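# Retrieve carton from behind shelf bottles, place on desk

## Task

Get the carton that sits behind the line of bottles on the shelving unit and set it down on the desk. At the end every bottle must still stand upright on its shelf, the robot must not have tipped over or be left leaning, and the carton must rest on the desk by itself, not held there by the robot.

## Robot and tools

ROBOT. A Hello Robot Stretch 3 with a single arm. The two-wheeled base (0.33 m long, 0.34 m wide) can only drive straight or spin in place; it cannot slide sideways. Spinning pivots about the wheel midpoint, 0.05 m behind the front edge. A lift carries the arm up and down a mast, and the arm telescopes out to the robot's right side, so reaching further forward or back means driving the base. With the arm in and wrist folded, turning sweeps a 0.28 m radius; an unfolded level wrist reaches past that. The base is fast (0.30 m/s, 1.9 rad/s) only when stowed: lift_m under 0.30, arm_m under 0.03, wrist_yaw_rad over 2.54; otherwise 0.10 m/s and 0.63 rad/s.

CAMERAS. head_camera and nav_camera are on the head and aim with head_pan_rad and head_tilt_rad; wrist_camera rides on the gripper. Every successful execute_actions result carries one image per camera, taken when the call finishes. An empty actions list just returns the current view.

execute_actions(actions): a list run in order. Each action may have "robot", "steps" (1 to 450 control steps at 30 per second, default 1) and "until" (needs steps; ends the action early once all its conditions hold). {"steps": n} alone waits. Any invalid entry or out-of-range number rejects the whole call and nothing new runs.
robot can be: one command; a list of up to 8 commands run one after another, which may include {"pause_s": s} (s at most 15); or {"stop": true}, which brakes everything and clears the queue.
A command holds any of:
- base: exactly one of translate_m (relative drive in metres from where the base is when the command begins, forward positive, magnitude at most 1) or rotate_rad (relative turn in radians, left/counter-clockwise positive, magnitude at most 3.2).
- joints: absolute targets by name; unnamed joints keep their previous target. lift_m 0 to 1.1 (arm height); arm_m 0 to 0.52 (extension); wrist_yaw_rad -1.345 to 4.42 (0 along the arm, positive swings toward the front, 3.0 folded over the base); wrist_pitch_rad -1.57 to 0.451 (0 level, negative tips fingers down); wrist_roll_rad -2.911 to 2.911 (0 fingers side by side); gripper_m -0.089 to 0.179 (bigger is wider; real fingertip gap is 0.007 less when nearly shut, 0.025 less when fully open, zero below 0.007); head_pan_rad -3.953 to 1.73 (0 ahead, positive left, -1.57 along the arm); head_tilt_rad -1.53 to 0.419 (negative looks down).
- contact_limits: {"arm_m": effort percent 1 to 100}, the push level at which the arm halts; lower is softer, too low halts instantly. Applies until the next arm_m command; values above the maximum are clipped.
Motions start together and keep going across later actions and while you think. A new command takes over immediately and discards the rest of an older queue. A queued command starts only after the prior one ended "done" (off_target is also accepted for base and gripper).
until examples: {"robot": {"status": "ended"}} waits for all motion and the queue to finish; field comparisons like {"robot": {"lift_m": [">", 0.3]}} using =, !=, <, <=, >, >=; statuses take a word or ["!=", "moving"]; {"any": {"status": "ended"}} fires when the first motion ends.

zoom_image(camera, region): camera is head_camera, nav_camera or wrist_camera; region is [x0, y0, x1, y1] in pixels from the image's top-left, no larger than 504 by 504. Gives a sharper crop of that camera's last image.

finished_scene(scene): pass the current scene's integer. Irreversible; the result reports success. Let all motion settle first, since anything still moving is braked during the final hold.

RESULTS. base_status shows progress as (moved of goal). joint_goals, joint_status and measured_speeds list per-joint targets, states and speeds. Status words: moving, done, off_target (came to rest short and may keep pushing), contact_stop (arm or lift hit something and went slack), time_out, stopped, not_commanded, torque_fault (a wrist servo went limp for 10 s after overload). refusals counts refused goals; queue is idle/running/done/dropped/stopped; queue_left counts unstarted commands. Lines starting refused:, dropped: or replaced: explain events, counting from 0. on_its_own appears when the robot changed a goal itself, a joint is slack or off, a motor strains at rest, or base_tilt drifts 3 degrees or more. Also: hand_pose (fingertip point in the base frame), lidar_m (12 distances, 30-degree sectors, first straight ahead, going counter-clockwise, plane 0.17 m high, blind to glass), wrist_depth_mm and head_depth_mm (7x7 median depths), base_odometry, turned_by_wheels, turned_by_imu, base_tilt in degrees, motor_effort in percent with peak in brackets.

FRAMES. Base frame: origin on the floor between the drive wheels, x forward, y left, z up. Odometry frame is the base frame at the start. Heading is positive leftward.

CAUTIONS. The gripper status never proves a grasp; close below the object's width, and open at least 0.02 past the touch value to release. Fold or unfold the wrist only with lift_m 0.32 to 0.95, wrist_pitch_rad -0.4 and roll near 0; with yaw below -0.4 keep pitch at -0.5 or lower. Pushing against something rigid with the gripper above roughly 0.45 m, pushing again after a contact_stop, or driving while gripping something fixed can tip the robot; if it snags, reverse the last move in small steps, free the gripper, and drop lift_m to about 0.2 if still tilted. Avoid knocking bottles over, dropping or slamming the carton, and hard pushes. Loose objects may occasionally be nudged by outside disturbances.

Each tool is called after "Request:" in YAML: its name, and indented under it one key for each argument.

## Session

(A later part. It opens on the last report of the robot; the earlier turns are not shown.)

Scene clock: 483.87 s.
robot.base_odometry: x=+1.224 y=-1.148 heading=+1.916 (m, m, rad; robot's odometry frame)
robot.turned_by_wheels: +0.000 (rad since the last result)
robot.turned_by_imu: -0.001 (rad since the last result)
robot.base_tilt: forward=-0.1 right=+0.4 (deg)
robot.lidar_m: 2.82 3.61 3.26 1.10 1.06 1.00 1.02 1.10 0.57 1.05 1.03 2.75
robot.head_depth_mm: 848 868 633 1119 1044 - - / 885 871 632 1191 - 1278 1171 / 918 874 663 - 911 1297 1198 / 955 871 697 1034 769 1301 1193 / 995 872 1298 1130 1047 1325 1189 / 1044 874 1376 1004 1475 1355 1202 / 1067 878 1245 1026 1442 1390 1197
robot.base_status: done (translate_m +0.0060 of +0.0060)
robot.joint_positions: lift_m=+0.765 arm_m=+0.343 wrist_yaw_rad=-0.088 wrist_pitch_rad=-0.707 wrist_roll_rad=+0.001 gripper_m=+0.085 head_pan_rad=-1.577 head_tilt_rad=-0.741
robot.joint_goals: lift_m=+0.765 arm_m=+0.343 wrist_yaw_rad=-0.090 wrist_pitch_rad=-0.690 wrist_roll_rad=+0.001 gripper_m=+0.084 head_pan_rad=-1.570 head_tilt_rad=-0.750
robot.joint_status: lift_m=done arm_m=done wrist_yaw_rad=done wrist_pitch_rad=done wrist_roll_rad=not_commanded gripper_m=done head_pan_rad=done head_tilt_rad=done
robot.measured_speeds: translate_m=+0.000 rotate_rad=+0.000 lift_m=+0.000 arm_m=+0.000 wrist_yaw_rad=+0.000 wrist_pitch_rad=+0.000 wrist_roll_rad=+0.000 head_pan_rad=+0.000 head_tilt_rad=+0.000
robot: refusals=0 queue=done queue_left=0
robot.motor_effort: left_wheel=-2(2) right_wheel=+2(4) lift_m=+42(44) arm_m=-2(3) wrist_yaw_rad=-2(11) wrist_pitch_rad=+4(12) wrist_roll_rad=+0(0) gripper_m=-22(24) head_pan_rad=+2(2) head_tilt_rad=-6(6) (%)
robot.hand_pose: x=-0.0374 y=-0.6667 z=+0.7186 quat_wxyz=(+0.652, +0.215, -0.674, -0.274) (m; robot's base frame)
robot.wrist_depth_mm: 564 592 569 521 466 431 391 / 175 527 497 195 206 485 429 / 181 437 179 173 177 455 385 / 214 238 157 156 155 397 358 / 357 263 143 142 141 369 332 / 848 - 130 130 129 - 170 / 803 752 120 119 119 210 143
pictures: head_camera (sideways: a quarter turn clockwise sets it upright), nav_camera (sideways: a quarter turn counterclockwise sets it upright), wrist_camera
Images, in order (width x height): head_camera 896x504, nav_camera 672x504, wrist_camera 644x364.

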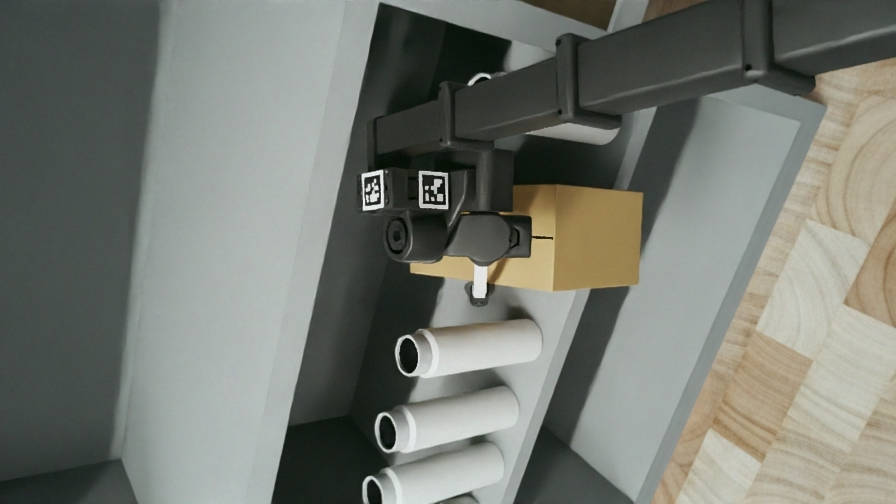

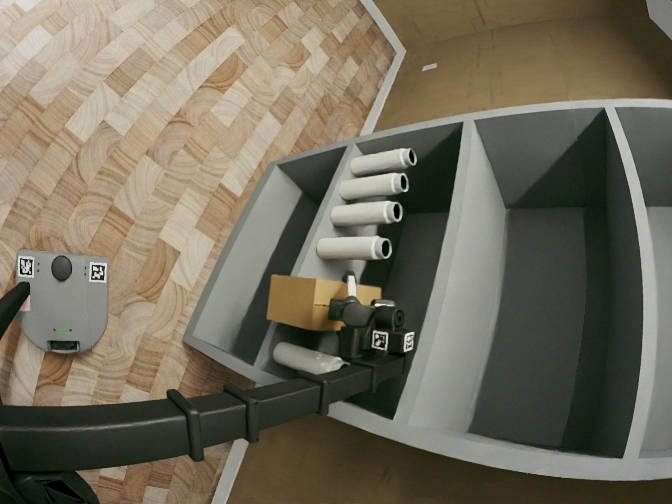

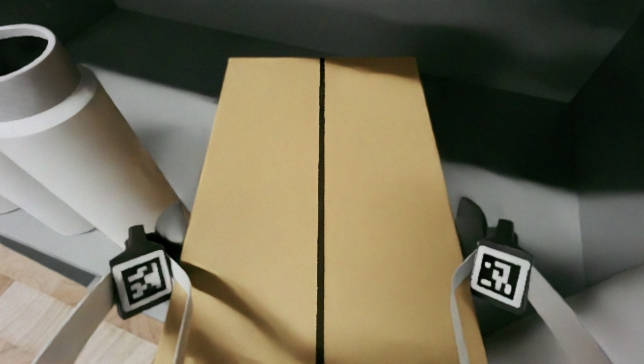

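Request:
execute_actions:
  actions: []

Scene clock: 494.50 s.
robot.base_odometry: x=+1.224 y=-1.148 heading=+1.916 (m, m, rad; robot's odometry frame)
robot.turned_by_wheels: +0.000 (rad since the last result)
robot.turned_by_imu: +0.000 (rad since the last result)
robot.base_tilt: forward=+0.0 right=+0.3 (deg)
robot.lidar_m: 2.81 3.63 3.26 1.10 1.06 1.00 1.02 1.10 0.57 1.04 1.03 2.75
robot.head_depth_mm: 847 868 632 1118 1039 - - / 882 869 633 1189 - 1275 1167 / 919 873 665 - 912 1303 1196 / 958 877 698 1035 768 1309 1198 / 1001 872 1290 1134 1055 1332 1199 / 1045 874 1368 1005 1470 1348 1194 / 1075 878 1245 1030 1446 1398 1202
robot.base_status: done (translate_m +0.0060 of +0.0060)
robot.joint_positions: lift_m=+0.765 arm_m=+0.343 wrist_yaw_rad=-0.088 wrist_pitch_rad=-0.707 wrist_roll_rad=+0.001 gripper_m=+0.085 head_pan_rad=-1.577 head_tilt_rad=-0.741
robot.joint_goals: lift_m=+0.765 arm_m=+0.343 wrist_yaw_rad=-0.090 wrist_pitch_rad=-0.690 wrist_roll_rad=+0.001 gripper_m=+0.084 head_pan_rad=-1.570 head_tilt_rad=-0.750
robot.joint_status: lift_m=done arm_m=done wrist_yaw_rad=done wrist_pitch_rad=done wrist_roll_rad=not_commanded gripper_m=done head_pan_rad=done head_tilt_rad=done
robot.measured_speeds: translate_m=+0.000 rotate_rad=+0.000 lift_m=+0.000 arm_m=+0.000 wrist_yaw_rad=+0.000 wrist_pitch_rad=+0.000 wrist_roll_rad=+0.000 head_pan_rad=+0.000 head_tilt_rad=+0.000
robot: refusals=0 queue=done queue_left=0
robot.motor_effort: left_wheel=-2(2) right_wheel=+2(2) lift_m=+42(41) arm_m=-2(2) wrist_yaw_rad=-3(2) wrist_pitch_rad=+4(4) wrist_roll_rad=-1(1) gripper_m=-22(22) head_pan_rad=+2(2) head_tilt_rad=-6(6) (%)
robot.hand_pose: x=-0.0374 y=-0.6667 z=+0.7186 quat_wxyz=(+0.652, +0.215, -0.674, -0.274) (m; robot's base frame)
robot.wrist_depth_mm: 557 618 575 518 476 434 393 / 174 526 490 194 204 490 421 / 180 432 178 173 176 450 386 / 212 239 157 156 155 402 359 / 352 262 141 142 140 365 331 / 817 - 130 129 129 - 170 / 785 778 120 119 119 210 143
pictures: head_camera (sideways: a quarter turn clockwise sets it upright), nav_camera (sideways: a quarter turn counterclockwise sets it upright), wrist_camera
Images, in order (width x height): head_camera 896x504, nav_camera 672x504, wrist_camera 644x364.

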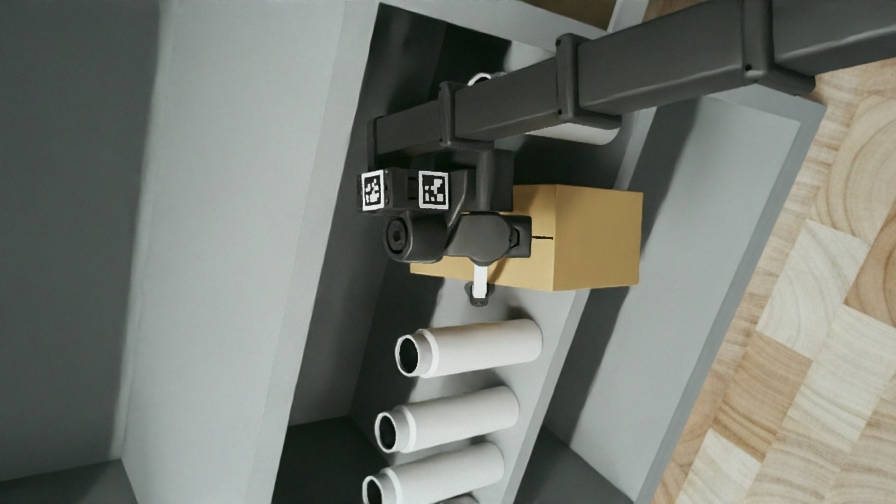

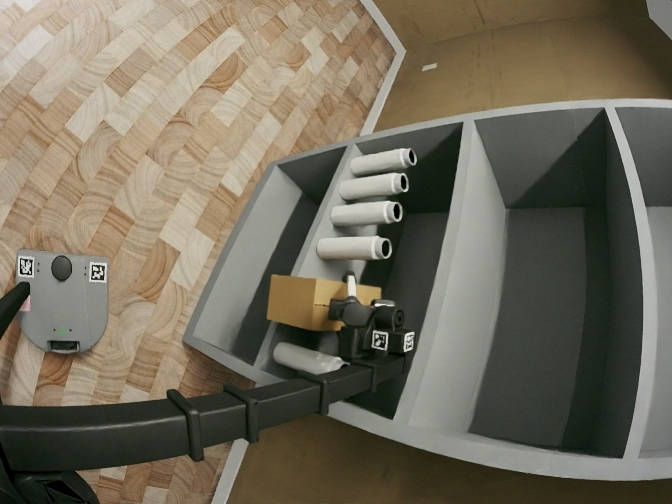

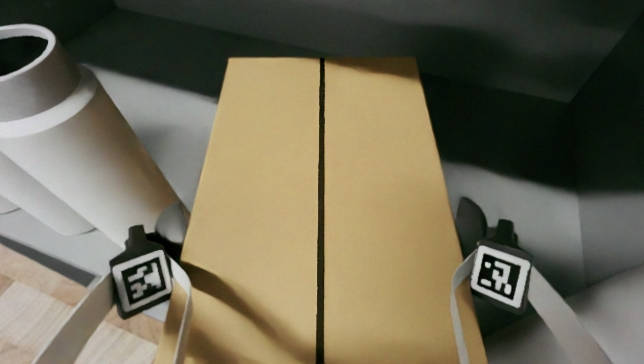

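Request:
execute_actions:
  actions:
    - {"robot":{"joints":{"arm_m":0.26}},"steps":200,"until":{"robot":{"status":"ended"}}}

Scene clock: 499.37 s.
robot.base_odometry: x=+1.224 y=-1.148 heading=+1.916 (m, m, rad; robot's odometry frame)
robot.turned_by_wheels: +0.000 (rad since the last result)
robot.turned_by_imu: +0.000 (rad since the last result)
robot.base_tilt: forward=+0.0 right=+0.5 (deg)
robot.lidar_m: 2.82 3.62 3.28 1.10 1.07 1.00 1.02 1.10 0.57 1.05 1.03 2.76
robot.head_depth_mm: 850 868 632 1131 776 - - / 879 872 662 1191 - 1282 1173 / 917 868 663 1258 690 1269 1192 / 957 876 699 1230 690 1248 1194 / 997 875 1292 1114 1438 1329 1200 / 1043 874 1382 1003 1475 1355 1199 / 1074 872 1247 1024 1451 1397 1190
robot.base_status: done (translate_m +0.0060 of +0.0060)
robot.joint_positions: lift_m=+0.765 arm_m=+0.260 wrist_yaw_rad=-0.089 wrist_pitch_rad=-0.707 wrist_roll_rad=+0.001 gripper_m=+0.085 head_pan_rad=-1.577 head_tilt_rad=-0.741
robot.joint_goals: lift_m=+0.765 arm_m=+0.260 wrist_yaw_rad=-0.090 wrist_pitch_rad=-0.690 wrist_roll_rad=+0.001 gripper_m=+0.084 head_pan_rad=-1.570 head_tilt_rad=-0.750
robot.joint_status: lift_m=done arm_m=done wrist_yaw_rad=done wrist_pitch_rad=done wrist_roll_rad=not_commanded gripper_m=done head_pan_rad=done head_tilt_rad=done
robot.measured_speeds: translate_m=+0.000 rotate_rad=+0.000 lift_m=+0.000 arm_m=+0.000 wrist_yaw_rad=+0.000 wrist_pitch_rad=+0.000 wrist_roll_rad=+0.000 head_pan_rad=+0.000 head_tilt_rad=+0.000
robot: refusals=0 queue=done queue_left=0
robot.motor_effort: left_wheel=-1(2) right_wheel=+2(2) lift_m=+41(42) arm_m=-2(4) wrist_yaw_rad=-1(2) wrist_pitch_rad=+4(4) wrist_roll_rad=+0(1) gripper_m=-22(23) head_pan_rad=+2(2) head_tilt_rad=-6(6) (%)
robot.hand_pose: x=-0.0375 y=-0.5836 z=+0.7185 quat_wxyz=(+0.652, +0.215, -0.674, -0.275) (m; robot's base frame)
robot.wrist_depth_mm: 218 253 632 596 542 489 383 / 297 258 489 196 205 511 354 / 358 296 179 173 177 453 147 / 422 392 157 156 157 229 152 / 886 842 142 141 140 200 178 / 870 - 130 130 129 - 247 / 815 780 120 120 119 300 227
pictures: head_camera (sideways: a quarter turn clockwise sets it upright), nav_camera (sideways: a quarter turn counterclockwise sets it upright), wrist_camera
Images, in order (width x height): head_camera 896x504, nav_camera 672x504, wrist_camera 644x364.

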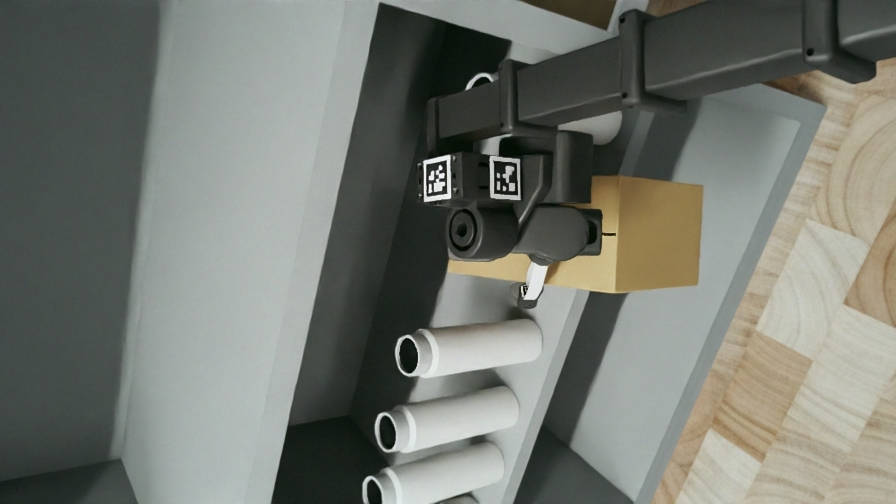

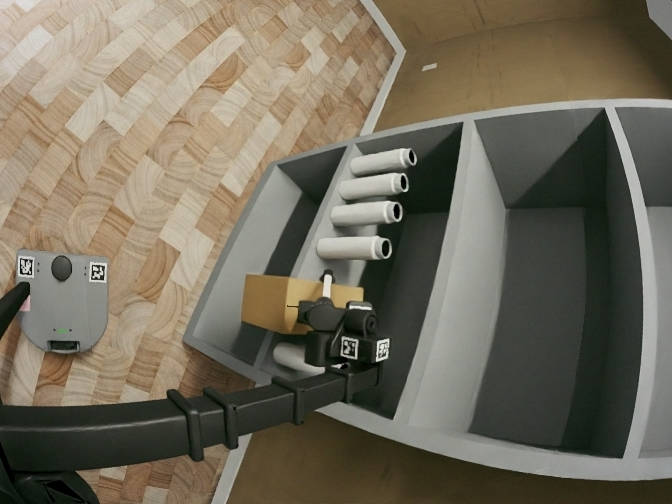

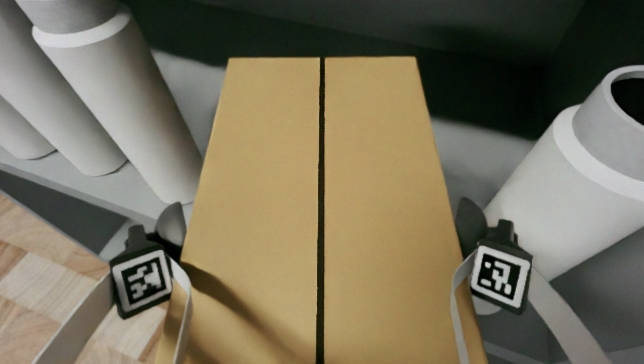

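Request:
execute_actions:
  actions:
    - {"robot":{"joints":{"arm_m":0.01}},"steps":300,"until":{"robot":{"status":"ended"}}}

Scene clock: 506.80 s.
robot.base_odometry: x=+1.224 y=-1.148 heading=+1.916 (m, m, rad; robot's odometry frame)
robot.turned_by_wheels: +0.000 (rad since the last result)
robot.turned_by_imu: +0.000 (rad since the last result)
robot.base_tilt: forward=-0.1 right=+0.4 (deg)
robot.lidar_m: 2.81 3.60 3.26 1.10 1.06 1.00 1.02 1.10 0.57 1.05 1.03 2.75
robot.head_depth_mm: 848 868 633 1118 827 1350 - / 885 866 663 1184 880 1274 - / 920 871 665 1187 960 599 - / 961 869 699 1190 992 611 503 / 1003 874 1299 1114 1047 1335 1201 / 1048 874 1375 1004 1473 1356 1194 / 1082 877 1248 1025 1451 1388 1200
robot.base_status: done (translate_m +0.0060 of +0.0060)
robot.joint_positions: lift_m=+0.765 arm_m=+0.010 wrist_yaw_rad=-0.089 wrist_pitch_rad=-0.708 wrist_roll_rad=+0.001 gripper_m=+0.085 head_pan_rad=-1.577 head_tilt_rad=-0.741
robot.joint_goals: lift_m=+0.765 arm_m=+0.010 wrist_yaw_rad=-0.090 wrist_pitch_rad=-0.690 wrist_roll_rad=+0.001 gripper_m=+0.084 head_pan_rad=-1.570 head_tilt_rad=-0.750
robot.joint_status: lift_m=done arm_m=done wrist_yaw_rad=done wrist_pitch_rad=done wrist_roll_rad=not_commanded gripper_m=done head_pan_rad=done head_tilt_rad=done
robot.measured_speeds: translate_m=+0.000 rotate_rad=+0.000 lift_m=+0.000 arm_m=+0.000 wrist_yaw_rad=+0.000 wrist_pitch_rad=+0.000 wrist_roll_rad=+0.000 head_pan_rad=+0.000 head_tilt_rad=+0.000
robot: refusals=0 queue=done queue_left=0
robot.motor_effort: left_wheel=-2(2) right_wheel=+3(3) lift_m=+41(41) arm_m=-2(0) wrist_yaw_rad=-1(2) wrist_pitch_rad=+4(4) wrist_roll_rad=-1(0) gripper_m=-22(22) head_pan_rad=+2(2) head_tilt_rad=-6(6) (%)
robot.hand_pose: x=-0.0376 y=-0.3335 z=+0.7185 quat_wxyz=(+0.651, +0.215, -0.674, -0.275) (m; robot's base frame)
robot.wrist_depth_mm: 582 520 594 632 351 329 644 / 747 568 503 195 205 355 711 / - 946 178 174 177 824 800 / - - 155 156 156 - 924 / 963 973 142 141 141 927 952 / 862 - 130 129 130 - 831 / 795 788 120 119 119 773 764
pictures: head_camera (sideways: a quarter turn clockwise sets it upright), nav_camera (sideways: a quarter turn counterclockwise sets it upright), wrist_camera
Images, in order (width x height): head_camera 896x504, nav_camera 672x504, wrist_camera 644x364.

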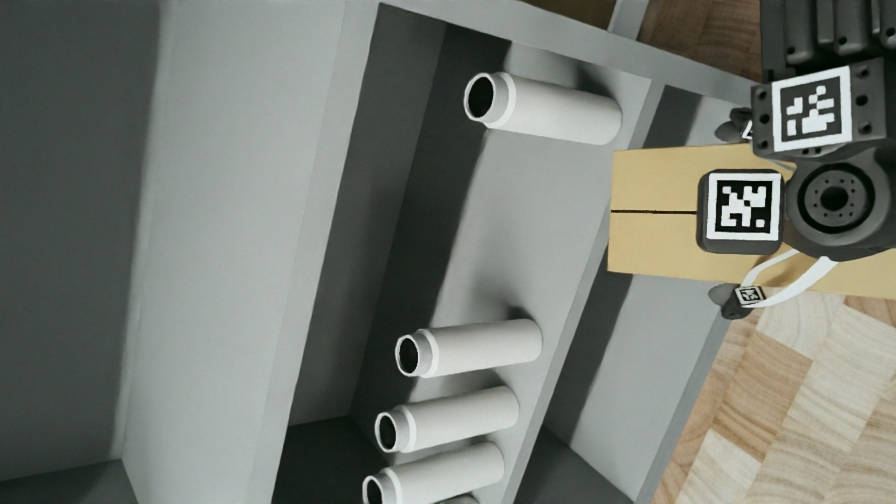

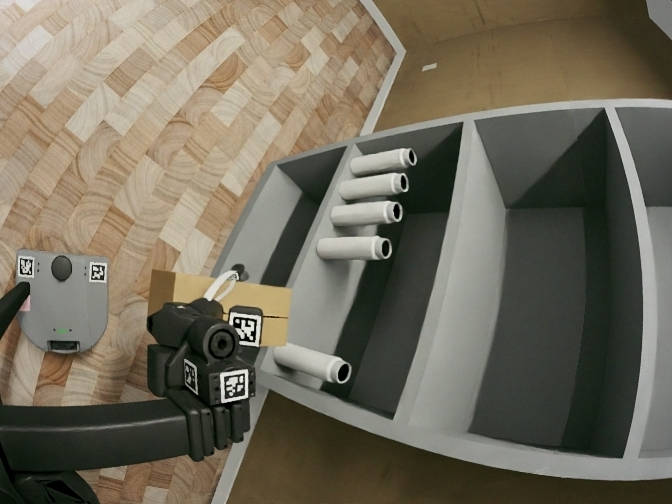

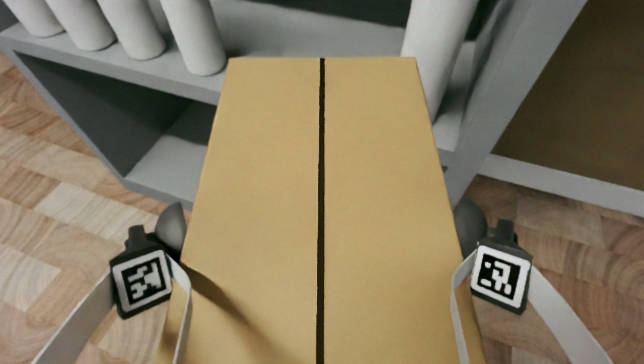

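Request:
execute_actions:
  actions:
    - {"robot":{"base":{"rotate_rad":0.87},"joints":{"lift_m":0.95,"head_pan_rad":0.0,"head_tilt_rad":-0.3}},"steps":300,"until":{"robot":{"status":"ended"}}}

Scene clock: 522.10 s.
robot.base_odometry: x=+1.224 y=-1.148 heading=+2.786 (m, m, rad; robot's odometry frame)
robot.turned_by_wheels: +0.870 (rad since the last result)
robot.turned_by_imu: +0.856 (rad since the last result)
robot.base_tilt: forward=-0.1 right=+0.4 (deg)
robot.lidar_m: 3.60 1.65 1.10 1.00 1.00 1.16 0.57 0.57 1.03 2.10 2.76 3.22
robot.head_depth_mm: 3813 - - - 2900 2078 1604 / 3762 - - - 2971 2058 1601 / 3653 3805 3952 - 3017 2066 1607 / 3539 3681 3957 - 2944 2091 1610 / 3466 3664 3843 - 3018 2107 1613 / 3324 3473 3600 3830 3055 2103 1629 / 3223 3394 3554 3711 3024 2103 1643
robot.base_status: done (rotate_rad +0.8699 of +0.8700)
robot.joint_positions: lift_m=+0.950 arm_m=+0.010 wrist_yaw_rad=-0.089 wrist_pitch_rad=-0.708 wrist_roll_rad=+0.001 gripper_m=+0.085 head_pan_rad=-0.007 head_tilt_rad=-0.310
robot.joint_goals: lift_m=+0.950 arm_m=+0.010 wrist_yaw_rad=-0.090 wrist_pitch_rad=-0.690 wrist_roll_rad=+0.001 gripper_m=+0.084 head_pan_rad=+0.000 head_tilt_rad=-0.300
robot.joint_status: lift_m=done arm_m=done wrist_yaw_rad=done wrist_pitch_rad=done wrist_roll_rad=not_commanded gripper_m=done head_pan_rad=done head_tilt_rad=done
robot.measured_speeds: translate_m=+0.000 rotate_rad=+0.000 lift_m=+0.000 arm_m=+0.000 wrist_yaw_rad=+0.000 wrist_pitch_rad=+0.000 wrist_roll_rad=+0.000 head_pan_rad=+0.000 head_tilt_rad=+0.000
robot: refusals=0 queue=done queue_left=0
robot.motor_effort: left_wheel=-2(5) right_wheel=+2(6) lift_m=+42(43) arm_m=-2(2) wrist_yaw_rad=-1(1) wrist_pitch_rad=+4(4) wrist_roll_rad=+0(0) gripper_m=-22(22) head_pan_rad=+2(34) head_tilt_rad=+7(43) (%)
robot.hand_pose: x=-0.0376 y=-0.3335 z=+0.9035 quat_wxyz=(+0.651, +0.215, -0.674, -0.275) (m; robot's base frame)
robot.wrist_depth_mm: - - - - - 647 792 / - - - 196 205 657 763 / - - 180 172 177 679 497 / - - 156 155 156 672 609 / - - 142 141 141 - 561 / - - 130 129 129 - 526 / 968 941 120 120 119 878 858
pictures: head_camera (sideways: a quarter turn clockwise sets it upright), nav_camera (sideways: a quarter turn counterclockwise sets it upright), wrist_camera
Images, in order (width x height): head_camera 896x504, nav_camera 672x504, wrist_camera 644x364.

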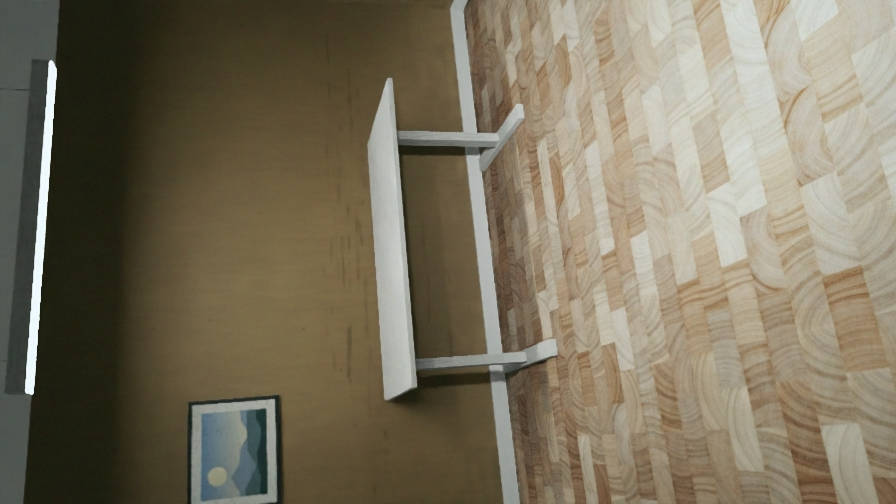

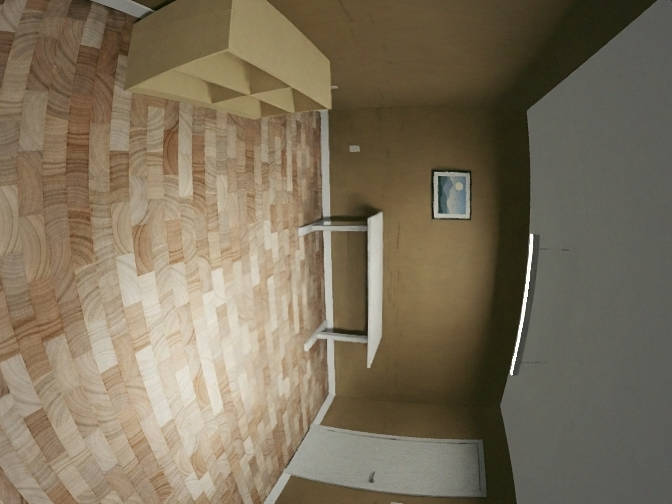

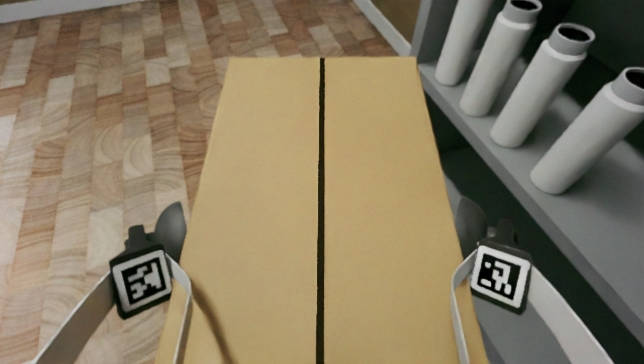

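Request:
execute_actions:
  actions:
    - {"robot":{"base":{"translate_m":1.0},"joints":{"lift_m":1.0,"head_tilt_rad":-0.55}},"steps":450,"until":{"robot":{"x":["<",0.43]}}}
    - {"robot":{"base":{"translate_m":1.0}},"steps":450,"until":{"robot":{"status":"ended"}}}

Scene clock: 562.30 s.
robot.base_odometry: x=-0.510 y=-0.504 heading=+2.786 (m, m, rad; robot's odometry frame)
robot.turned_by_wheels: +0.000 (rad since the last result)
robot.turned_by_imu: +0.008 (rad since the last result)
robot.base_tilt: forward=+0.0 right=+0.4 (deg)
robot.lidar_m: 1.93 1.46 1.68 1.12 1.47 1.32 2.41 2.39 2.64 2.30 2.29 1.84
robot.head_depth_mm: 1896 2088 1889 2047 2027 1605 1321 / 1816 2001 1880 2399 2005 1608 1321 / 1767 1922 1894 2344 2013 1598 1318 / 1724 1868 1897 2288 2026 1610 1321 / 1677 1824 1905 1449 2030 1603 1332 / 1631 1758 1852 1447 2061 1614 1330 / 1581 1723 1815 1364 1909 1627 1340
robot.base_status: done (translate_m +1.0000 of +1.0000)
robot.joint_positions: lift_m=+1.000 arm_m=+0.010 wrist_yaw_rad=-0.089 wrist_pitch_rad=-0.708 wrist_roll_rad=+0.001 gripper_m=+0.085 head_pan_rad=-0.007 head_tilt_rad=-0.543
robot.joint_goals: lift_m=+1.000 arm_m=+0.010 wrist_yaw_rad=-0.090 wrist_pitch_rad=-0.690 wrist_roll_rad=+0.001 gripper_m=+0.084 head_pan_rad=+0.000 head_tilt_rad=-0.550
robot.joint_status: lift_m=done arm_m=done wrist_yaw_rad=done wrist_pitch_rad=done wrist_roll_rad=not_commanded gripper_m=done head_pan_rad=done head_tilt_rad=done
robot.measured_speeds: translate_m=+0.000 rotate_rad=+0.000 lift_m=+0.000 arm_m=+0.000 wrist_yaw_rad=+0.000 wrist_pitch_rad=+0.000 wrist_roll_rad=+0.000 head_pan_rad=+0.000 head_tilt_rad=+0.000
robot: refusals=0 queue=done queue_left=0
robot.motor_effort: left_wheel=-2(2) right_wheel=+2(7) lift_m=+41(43) arm_m=-2(2) wrist_yaw_rad=+0(1) wrist_pitch_rad=+4(4) wrist_roll_rad=-1(0) gripper_m=-22(22) head_pan_rad=+2(2) head_tilt_rad=-4(30) (%)
robot.hand_pose: x=-0.0375 y=-0.3335 z=+0.9534 quat_wxyz=(+0.651, +0.215, -0.674, -0.275) (m; robot's base frame)
robot.wrist_depth_mm: - - - - - - - / - - - 195 205 - - / - - 178 174 177 - - / - - 157 157 156 - - / - - 141 141 141 - - / - - 131 130 130 - - / - 985 120 119 119 984 -
pictures: head_camera (sideways: a quarter turn clockwise sets it upright), nav_camera (sideways: a quarter turn counterclockwise sets it upright), wrist_camera
Images, in order (width x height): head_camera 896x504, nav_camera 672x504, wrist_camera 644x364.

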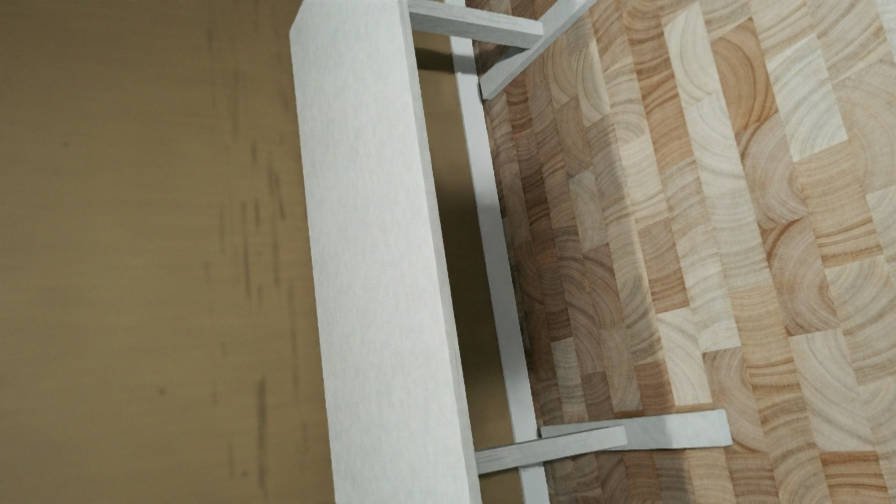

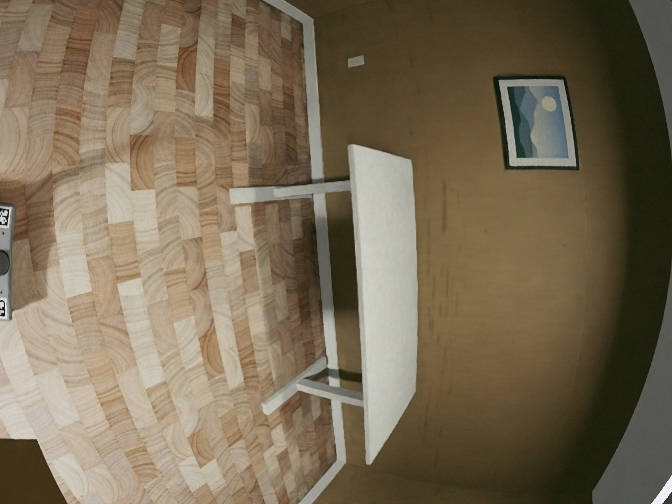

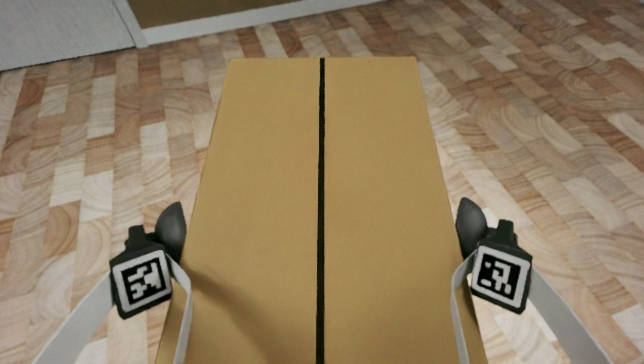

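Request:
execute_actions:
  actions:
    - {"robot":[{"base":{"translate_m":0.56},"joints":{"lift_m":1.03}},{"base":{"rotate_rad":1.91},"joints":{"arm_m":0.46,"head_pan_rad":-1.57,"head_tilt_rad":-0.6}}],"steps":450,"until":{"robot":{"status":"ended"}}}

Scene clock: 593.87 s.
robot.base_odometry: x=-1.035 y=-0.309 heading=-1.587 (m, m, rad; robot's odometry frame)
robot.turned_by_wheels: +1.910 (rad since the last result)
robot.turned_by_imu: +1.881 (rad since the last result)
robot.base_tilt: forward=+0.0 right=+0.4 (deg)
robot.lidar_m: 1.21 1.42 1.82 2.92 2.84 2.20 2.13 1.35 1.42 0.95 1.48 1.63
robot.head_depth_mm: 1163 - 1399 1108 838 1491 1286 / 1162 1310 1397 1107 843 1502 1286 / 1158 - 1112 732 812 1542 1283 / 1176 1296 740 707 817 1537 1293 / 1194 1306 1422 1114 842 1447 1270 / 1195 1310 1452 1115 843 1545 1286 / 1206 1325 1472 1615 845 1552 1293
robot.base_status: done (rotate_rad +1.9099 of +1.9100)
robot.joint_positions: lift_m=+1.030 arm_m=+0.460 wrist_yaw_rad=-0.090 wrist_pitch_rad=-0.708 wrist_roll_rad=+0.001 gripper_m=+0.085 head_pan_rad=-1.563 head_tilt_rad=-0.593
robot.joint_goals: lift_m=+1.030 arm_m=+0.460 wrist_yaw_rad=-0.090 wrist_pitch_rad=-0.690 wrist_roll_rad=+0.001 gripper_m=+0.084 head_pan_rad=-1.570 head_tilt_rad=-0.600
robot.joint_status: lift_m=done arm_m=done wrist_yaw_rad=done wrist_pitch_rad=done wrist_roll_rad=not_commanded gripper_m=done head_pan_rad=done head_tilt_rad=done
robot.measured_speeds: translate_m=+0.000 rotate_rad=+0.000 lift_m=+0.000 arm_m=+0.000 wrist_yaw_rad=+0.000 wrist_pitch_rad=+0.000 wrist_roll_rad=+0.000 head_pan_rad=+0.000 head_tilt_rad=+0.000
robot: refusals=0 queue=done queue_left=0
robot.motor_effort: left_wheel=-1(6) right_wheel=+1(7) lift_m=+42(45) arm_m=+2(4) wrist_yaw_rad=-2(2) wrist_pitch_rad=+4(4) wrist_roll_rad=-1(0) gripper_m=-22(22) head_pan_rad=-3(34) head_tilt_rad=-5(16) (%)
robot.hand_pose: x=-0.0376 y=-0.7829 z=+0.9834 quat_wxyz=(+0.651, +0.215, -0.674, -0.275) (m; robot's base frame)
robot.wrist_depth_mm: 693 703 713 703 707 709 676 / 814 773 603 197 204 627 636 / 961 578 179 173 177 553 550 / - 493 158 155 156 490 496 / - 457 142 141 140 452 442 / 427 - 130 129 130 - 407 / 379 369 120 119 119 360 366
pictures: head_camera (sideways: a quarter turn clockwise sets it upright), nav_camera (sideways: a quarter turn counterclockwise sets it upright), wrist_camera
Images, in order (width x height): head_camera 896x504, nav_camera 672x504, wrist_camera 644x364.

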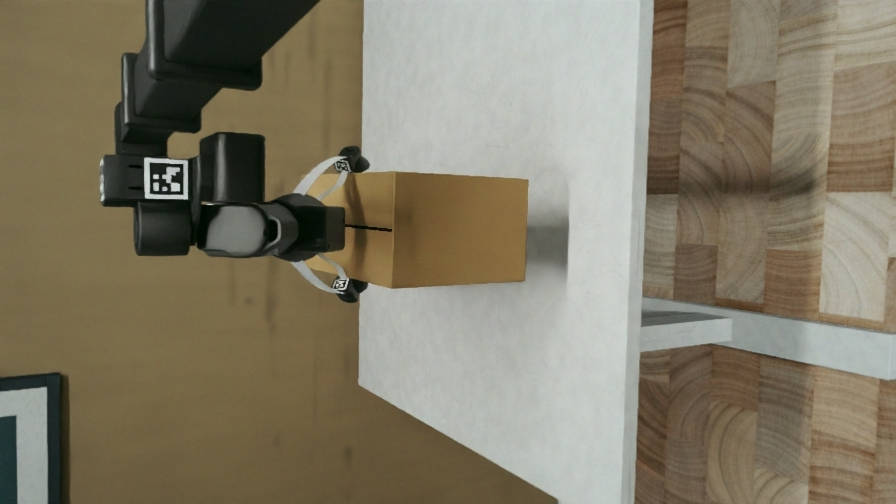

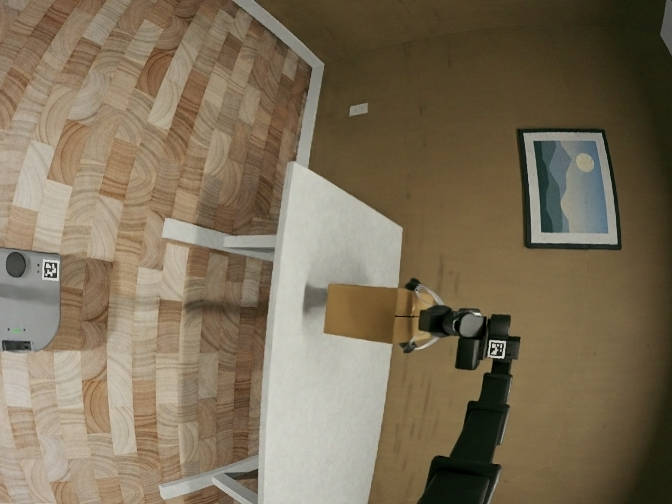

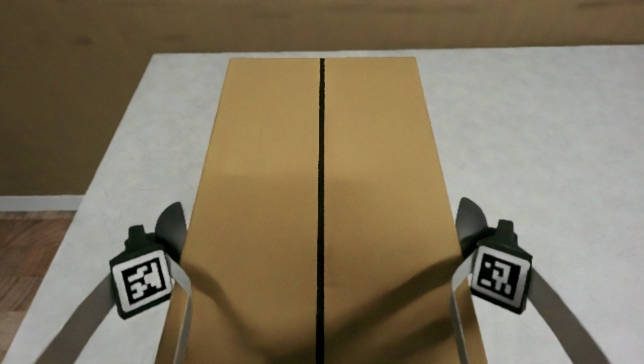

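Request:
execute_actions:
  actions:
    - {"robot":{"joints":{"lift_m":0.96}},"steps":200,"until":{"robot":{"status":"ended"}}}

Request:
zoom_image:
  camera: "head_camera"
  region: [300, 100, 700, 380]

Scene clock: 603.60 s.
robot.base_odometry: x=-1.035 y=-0.309 heading=-1.587 (m, m, rad; robot's odometry frame)
robot.turned_by_wheels: +0.000 (rad since the last result)
robot.turned_by_imu: +0.000 (rad since the last result)
robot.base_tilt: forward=+0.0 right=+0.4 (deg)
robot.lidar_m: 1.21 1.42 1.82 2.92 2.84 2.19 2.13 1.35 1.41 0.95 1.48 1.63
robot.head_depth_mm: 1159 1266 - 1009 811 1479 1284 / 1165 1256 1427 1109 836 1481 1285 / 1174 1250 - 776 791 1532 1288 / 1179 1277 1418 740 786 1544 1284 / 1191 1306 1420 1111 841 1453 1276 / 1199 1315 1460 1126 847 1542 1281 / 1202 1317 1459 1611 845 1538 1294
robot.base_status: done (rotate_rad +1.9099 of +1.9100)
robot.joint_positions: lift_m=+0.960 arm_m=+0.460 wrist_yaw_rad=-0.090 wrist_pitch_rad=-0.708 wrist_roll_rad=+0.001 gripper_m=+0.085 head_pan_rad=-1.563 head_tilt_rad=-0.593
robot.joint_goals: lift_m=+0.960 arm_m=+0.460 wrist_yaw_rad=-0.090 wrist_pitch_rad=-0.690 wrist_roll_rad=+0.001 gripper_m=+0.084 head_pan_rad=-1.570 head_tilt_rad=-0.600
robot.joint_status: lift_m=done arm_m=done wrist_yaw_rad=done wrist_pitch_rad=done wrist_roll_rad=not_commanded gripper_m=done head_pan_rad=done head_tilt_rad=done
robot.measured_speeds: translate_m=+0.000 rotate_rad=+0.000 lift_m=+0.000 arm_m=+0.000 wrist_yaw_rad=+0.000 wrist_pitch_rad=+0.000 wrist_roll_rad=+0.000 head_pan_rad=+0.000 head_tilt_rad=+0.000
robot: refusals=0 queue=done queue_left=0
robot.motor_effort: left_wheel=-2(2) right_wheel=+2(2) lift_m=+26(40) arm_m=+2(2) wrist_yaw_rad=-1(1) wrist_pitch_rad=+5(5) wrist_roll_rad=+0(1) gripper_m=-22(22) head_pan_rad=-3(3) head_tilt_rad=-5(4) (%)
robot.hand_pose: x=-0.0376 y=-0.7829 z=+0.9140 quat_wxyz=(+0.651, +0.215, -0.674, -0.275) (m; robot's base frame)
robot.wrist_depth_mm: 680 667 636 629 622 603 616 / 821 536 505 197 206 537 541 / 917 465 178 174 177 464 464 / 440 413 156 156 156 415 412 / 374 383 142 142 141 377 372 / 340 - 130 129 129 - 336 / 312 307 120 119 119 304 307
pictures: head_camera (sideways: a quarter turn clockwise sets it upright), nav_camera (sideways: a quarter turn counterclockwise sets it upright), wrist_camera
Images, in order (width x height): head_camera 896x504, nav_camera 672x504, wrist_camera 644x364.

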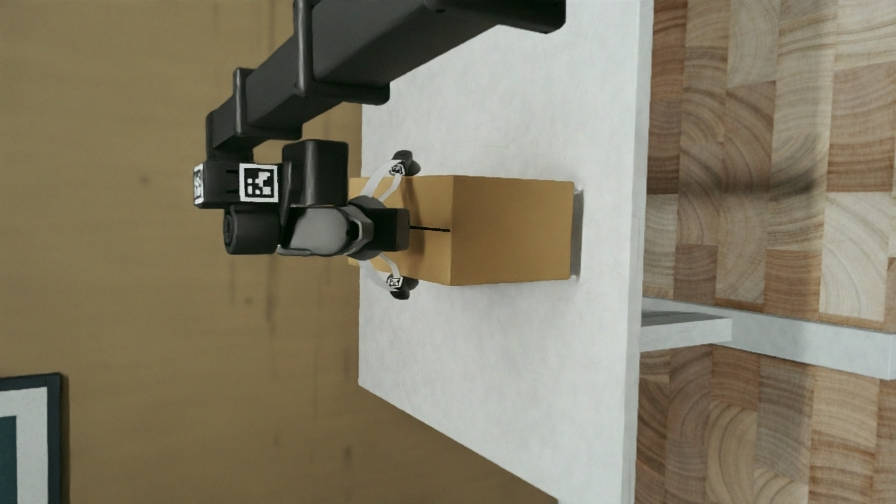

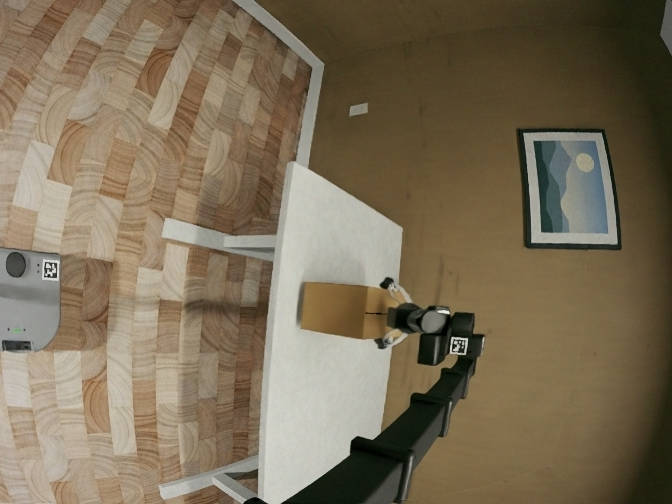

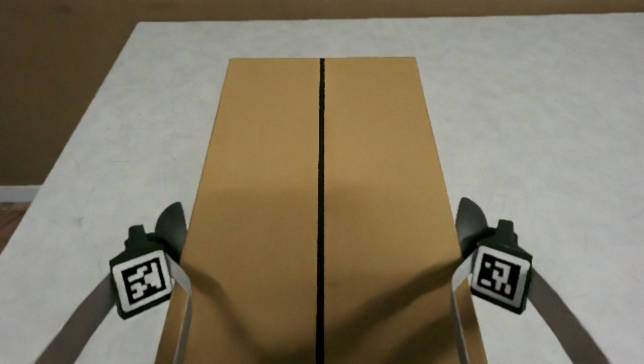

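Region (300, 100, 700, 380) of head_camera's 896x504 image, scaled by 1.260, with more detail than that image has; it fills the top 353 rows of this view, and the rest is white.

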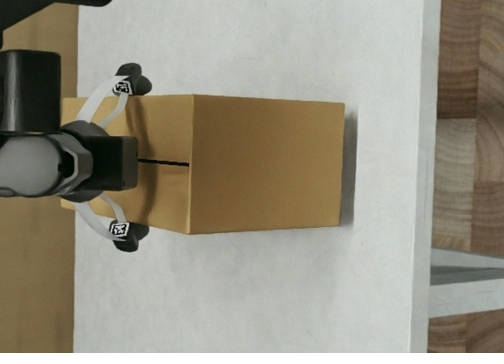

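Request:
execute_actions:
  actions:
    - {"robot":{"joints":{"lift_m":0.941,"wrist_pitch_rad":-0.725}},"steps":200,"until":{"robot":{"status":"ended"}}}

Request:
zoom_image:
  camera: "head_camera"
  region: [340, 140, 640, 320]

Scene clock: 617.07 s.
robot.base_odometry: x=-1.035 y=-0.309 heading=-1.587 (m, m, rad; robot's odometry frame)
robot.turned_by_wheels: +0.000 (rad since the last result)
robot.turned_by_imu: +0.000 (rad since the last result)
robot.base_tilt: forward=+0.0 right=+0.4 (deg)
robot.lidar_m: 1.21 1.42 1.82 2.91 2.84 2.20 2.13 1.34 1.42 0.95 1.48 1.63
robot.head_depth_mm: 1155 1268 1364 - 809 1490 1284 / 1175 1270 - 1057 841 1490 1282 / 1177 1264 - 804 788 1528 1282 / 1186 1296 1420 740 780 1538 1287 / 1185 1302 1424 1119 843 1456 1277 / 1200 1317 1446 1112 843 1539 1289 / 1206 1316 1452 1623 847 1554 1290
robot.base_status: done (rotate_rad +1.9099 of +1.9100)
robot.joint_positions: lift_m=+0.941 arm_m=+0.460 wrist_yaw_rad=-0.090 wrist_pitch_rad=-0.742 wrist_roll_rad=+0.001 gripper_m=+0.085 head_pan_rad=-1.563 head_tilt_rad=-0.593
robot.joint_goals: lift_m=+0.941 arm_m=+0.460 wrist_yaw_rad=-0.090 wrist_pitch_rad=-0.725 wrist_roll_rad=+0.001 gripper_m=+0.084 head_pan_rad=-1.570 head_tilt_rad=-0.600
robot.joint_status: lift_m=done arm_m=done wrist_yaw_rad=done wrist_pitch_rad=done wrist_roll_rad=not_commanded gripper_m=done head_pan_rad=done head_tilt_rad=done
robot.measured_speeds: translate_m=+0.000 rotate_rad=+0.000 lift_m=+0.000 arm_m=+0.000 wrist_yaw_rad=+0.000 wrist_pitch_rad=+0.000 wrist_roll_rad=+0.000 head_pan_rad=+0.000 head_tilt_rad=+0.000
robot: refusals=0 queue=done queue_left=0
robot.motor_effort: left_wheel=-2(1) right_wheel=+2(2) lift_m=+26(26) arm_m=+2(2) wrist_yaw_rad=+0(0) wrist_pitch_rad=+4(4) wrist_roll_rad=-1(0) gripper_m=-23(23) head_pan_rad=-4(3) head_tilt_rad=-5(4) (%)
robot.hand_pose: x=-0.0371 y=-0.7767 z=+0.8891 quat_wxyz=(+0.647, +0.226, -0.670, -0.286) (m; robot's base frame)
robot.wrist_depth_mm: 708 561 562 552 545 544 538 / 805 483 447 195 203 469 478 / 933 427 178 172 178 420 416 / 386 381 157 155 155 375 378 / 344 349 141 141 141 354 337 / 314 - 130 130 129 - 309 / 291 282 120 120 119 281 286
pictures: head_camera (sideways: a quarter turn clockwise sets it upright), nav_camera (sideways: a quarter turn counterclockwise sets it upright), wrist_camera
Images, in order (width x height): head_camera 896x504, nav_camera 672x504, wrist_camera 644x364.

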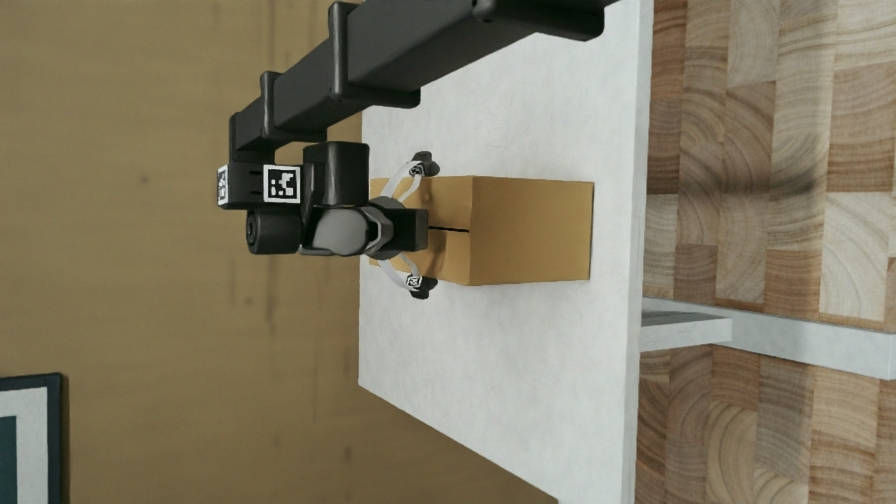

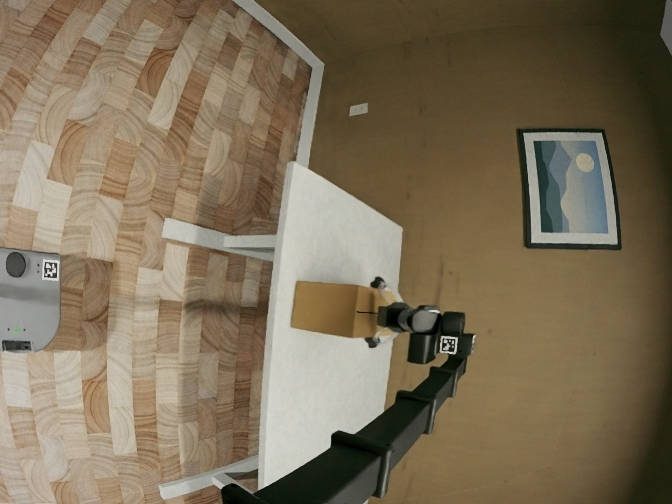

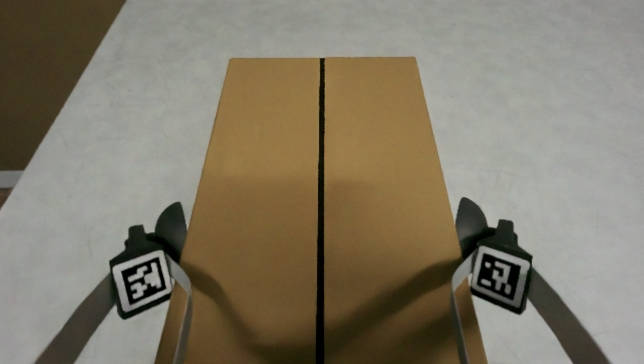

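Region (340, 140, 640, 320) of head_camera's 896x504 image, scaled by 1.680, with more detail than that image has; it fills the top 302 rows of this view, and the rest is white.

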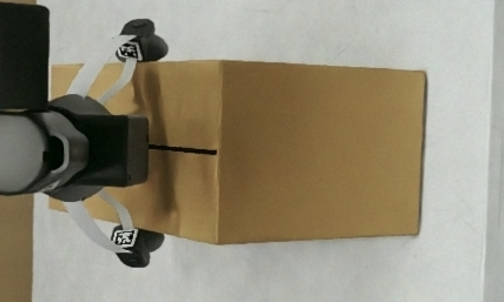

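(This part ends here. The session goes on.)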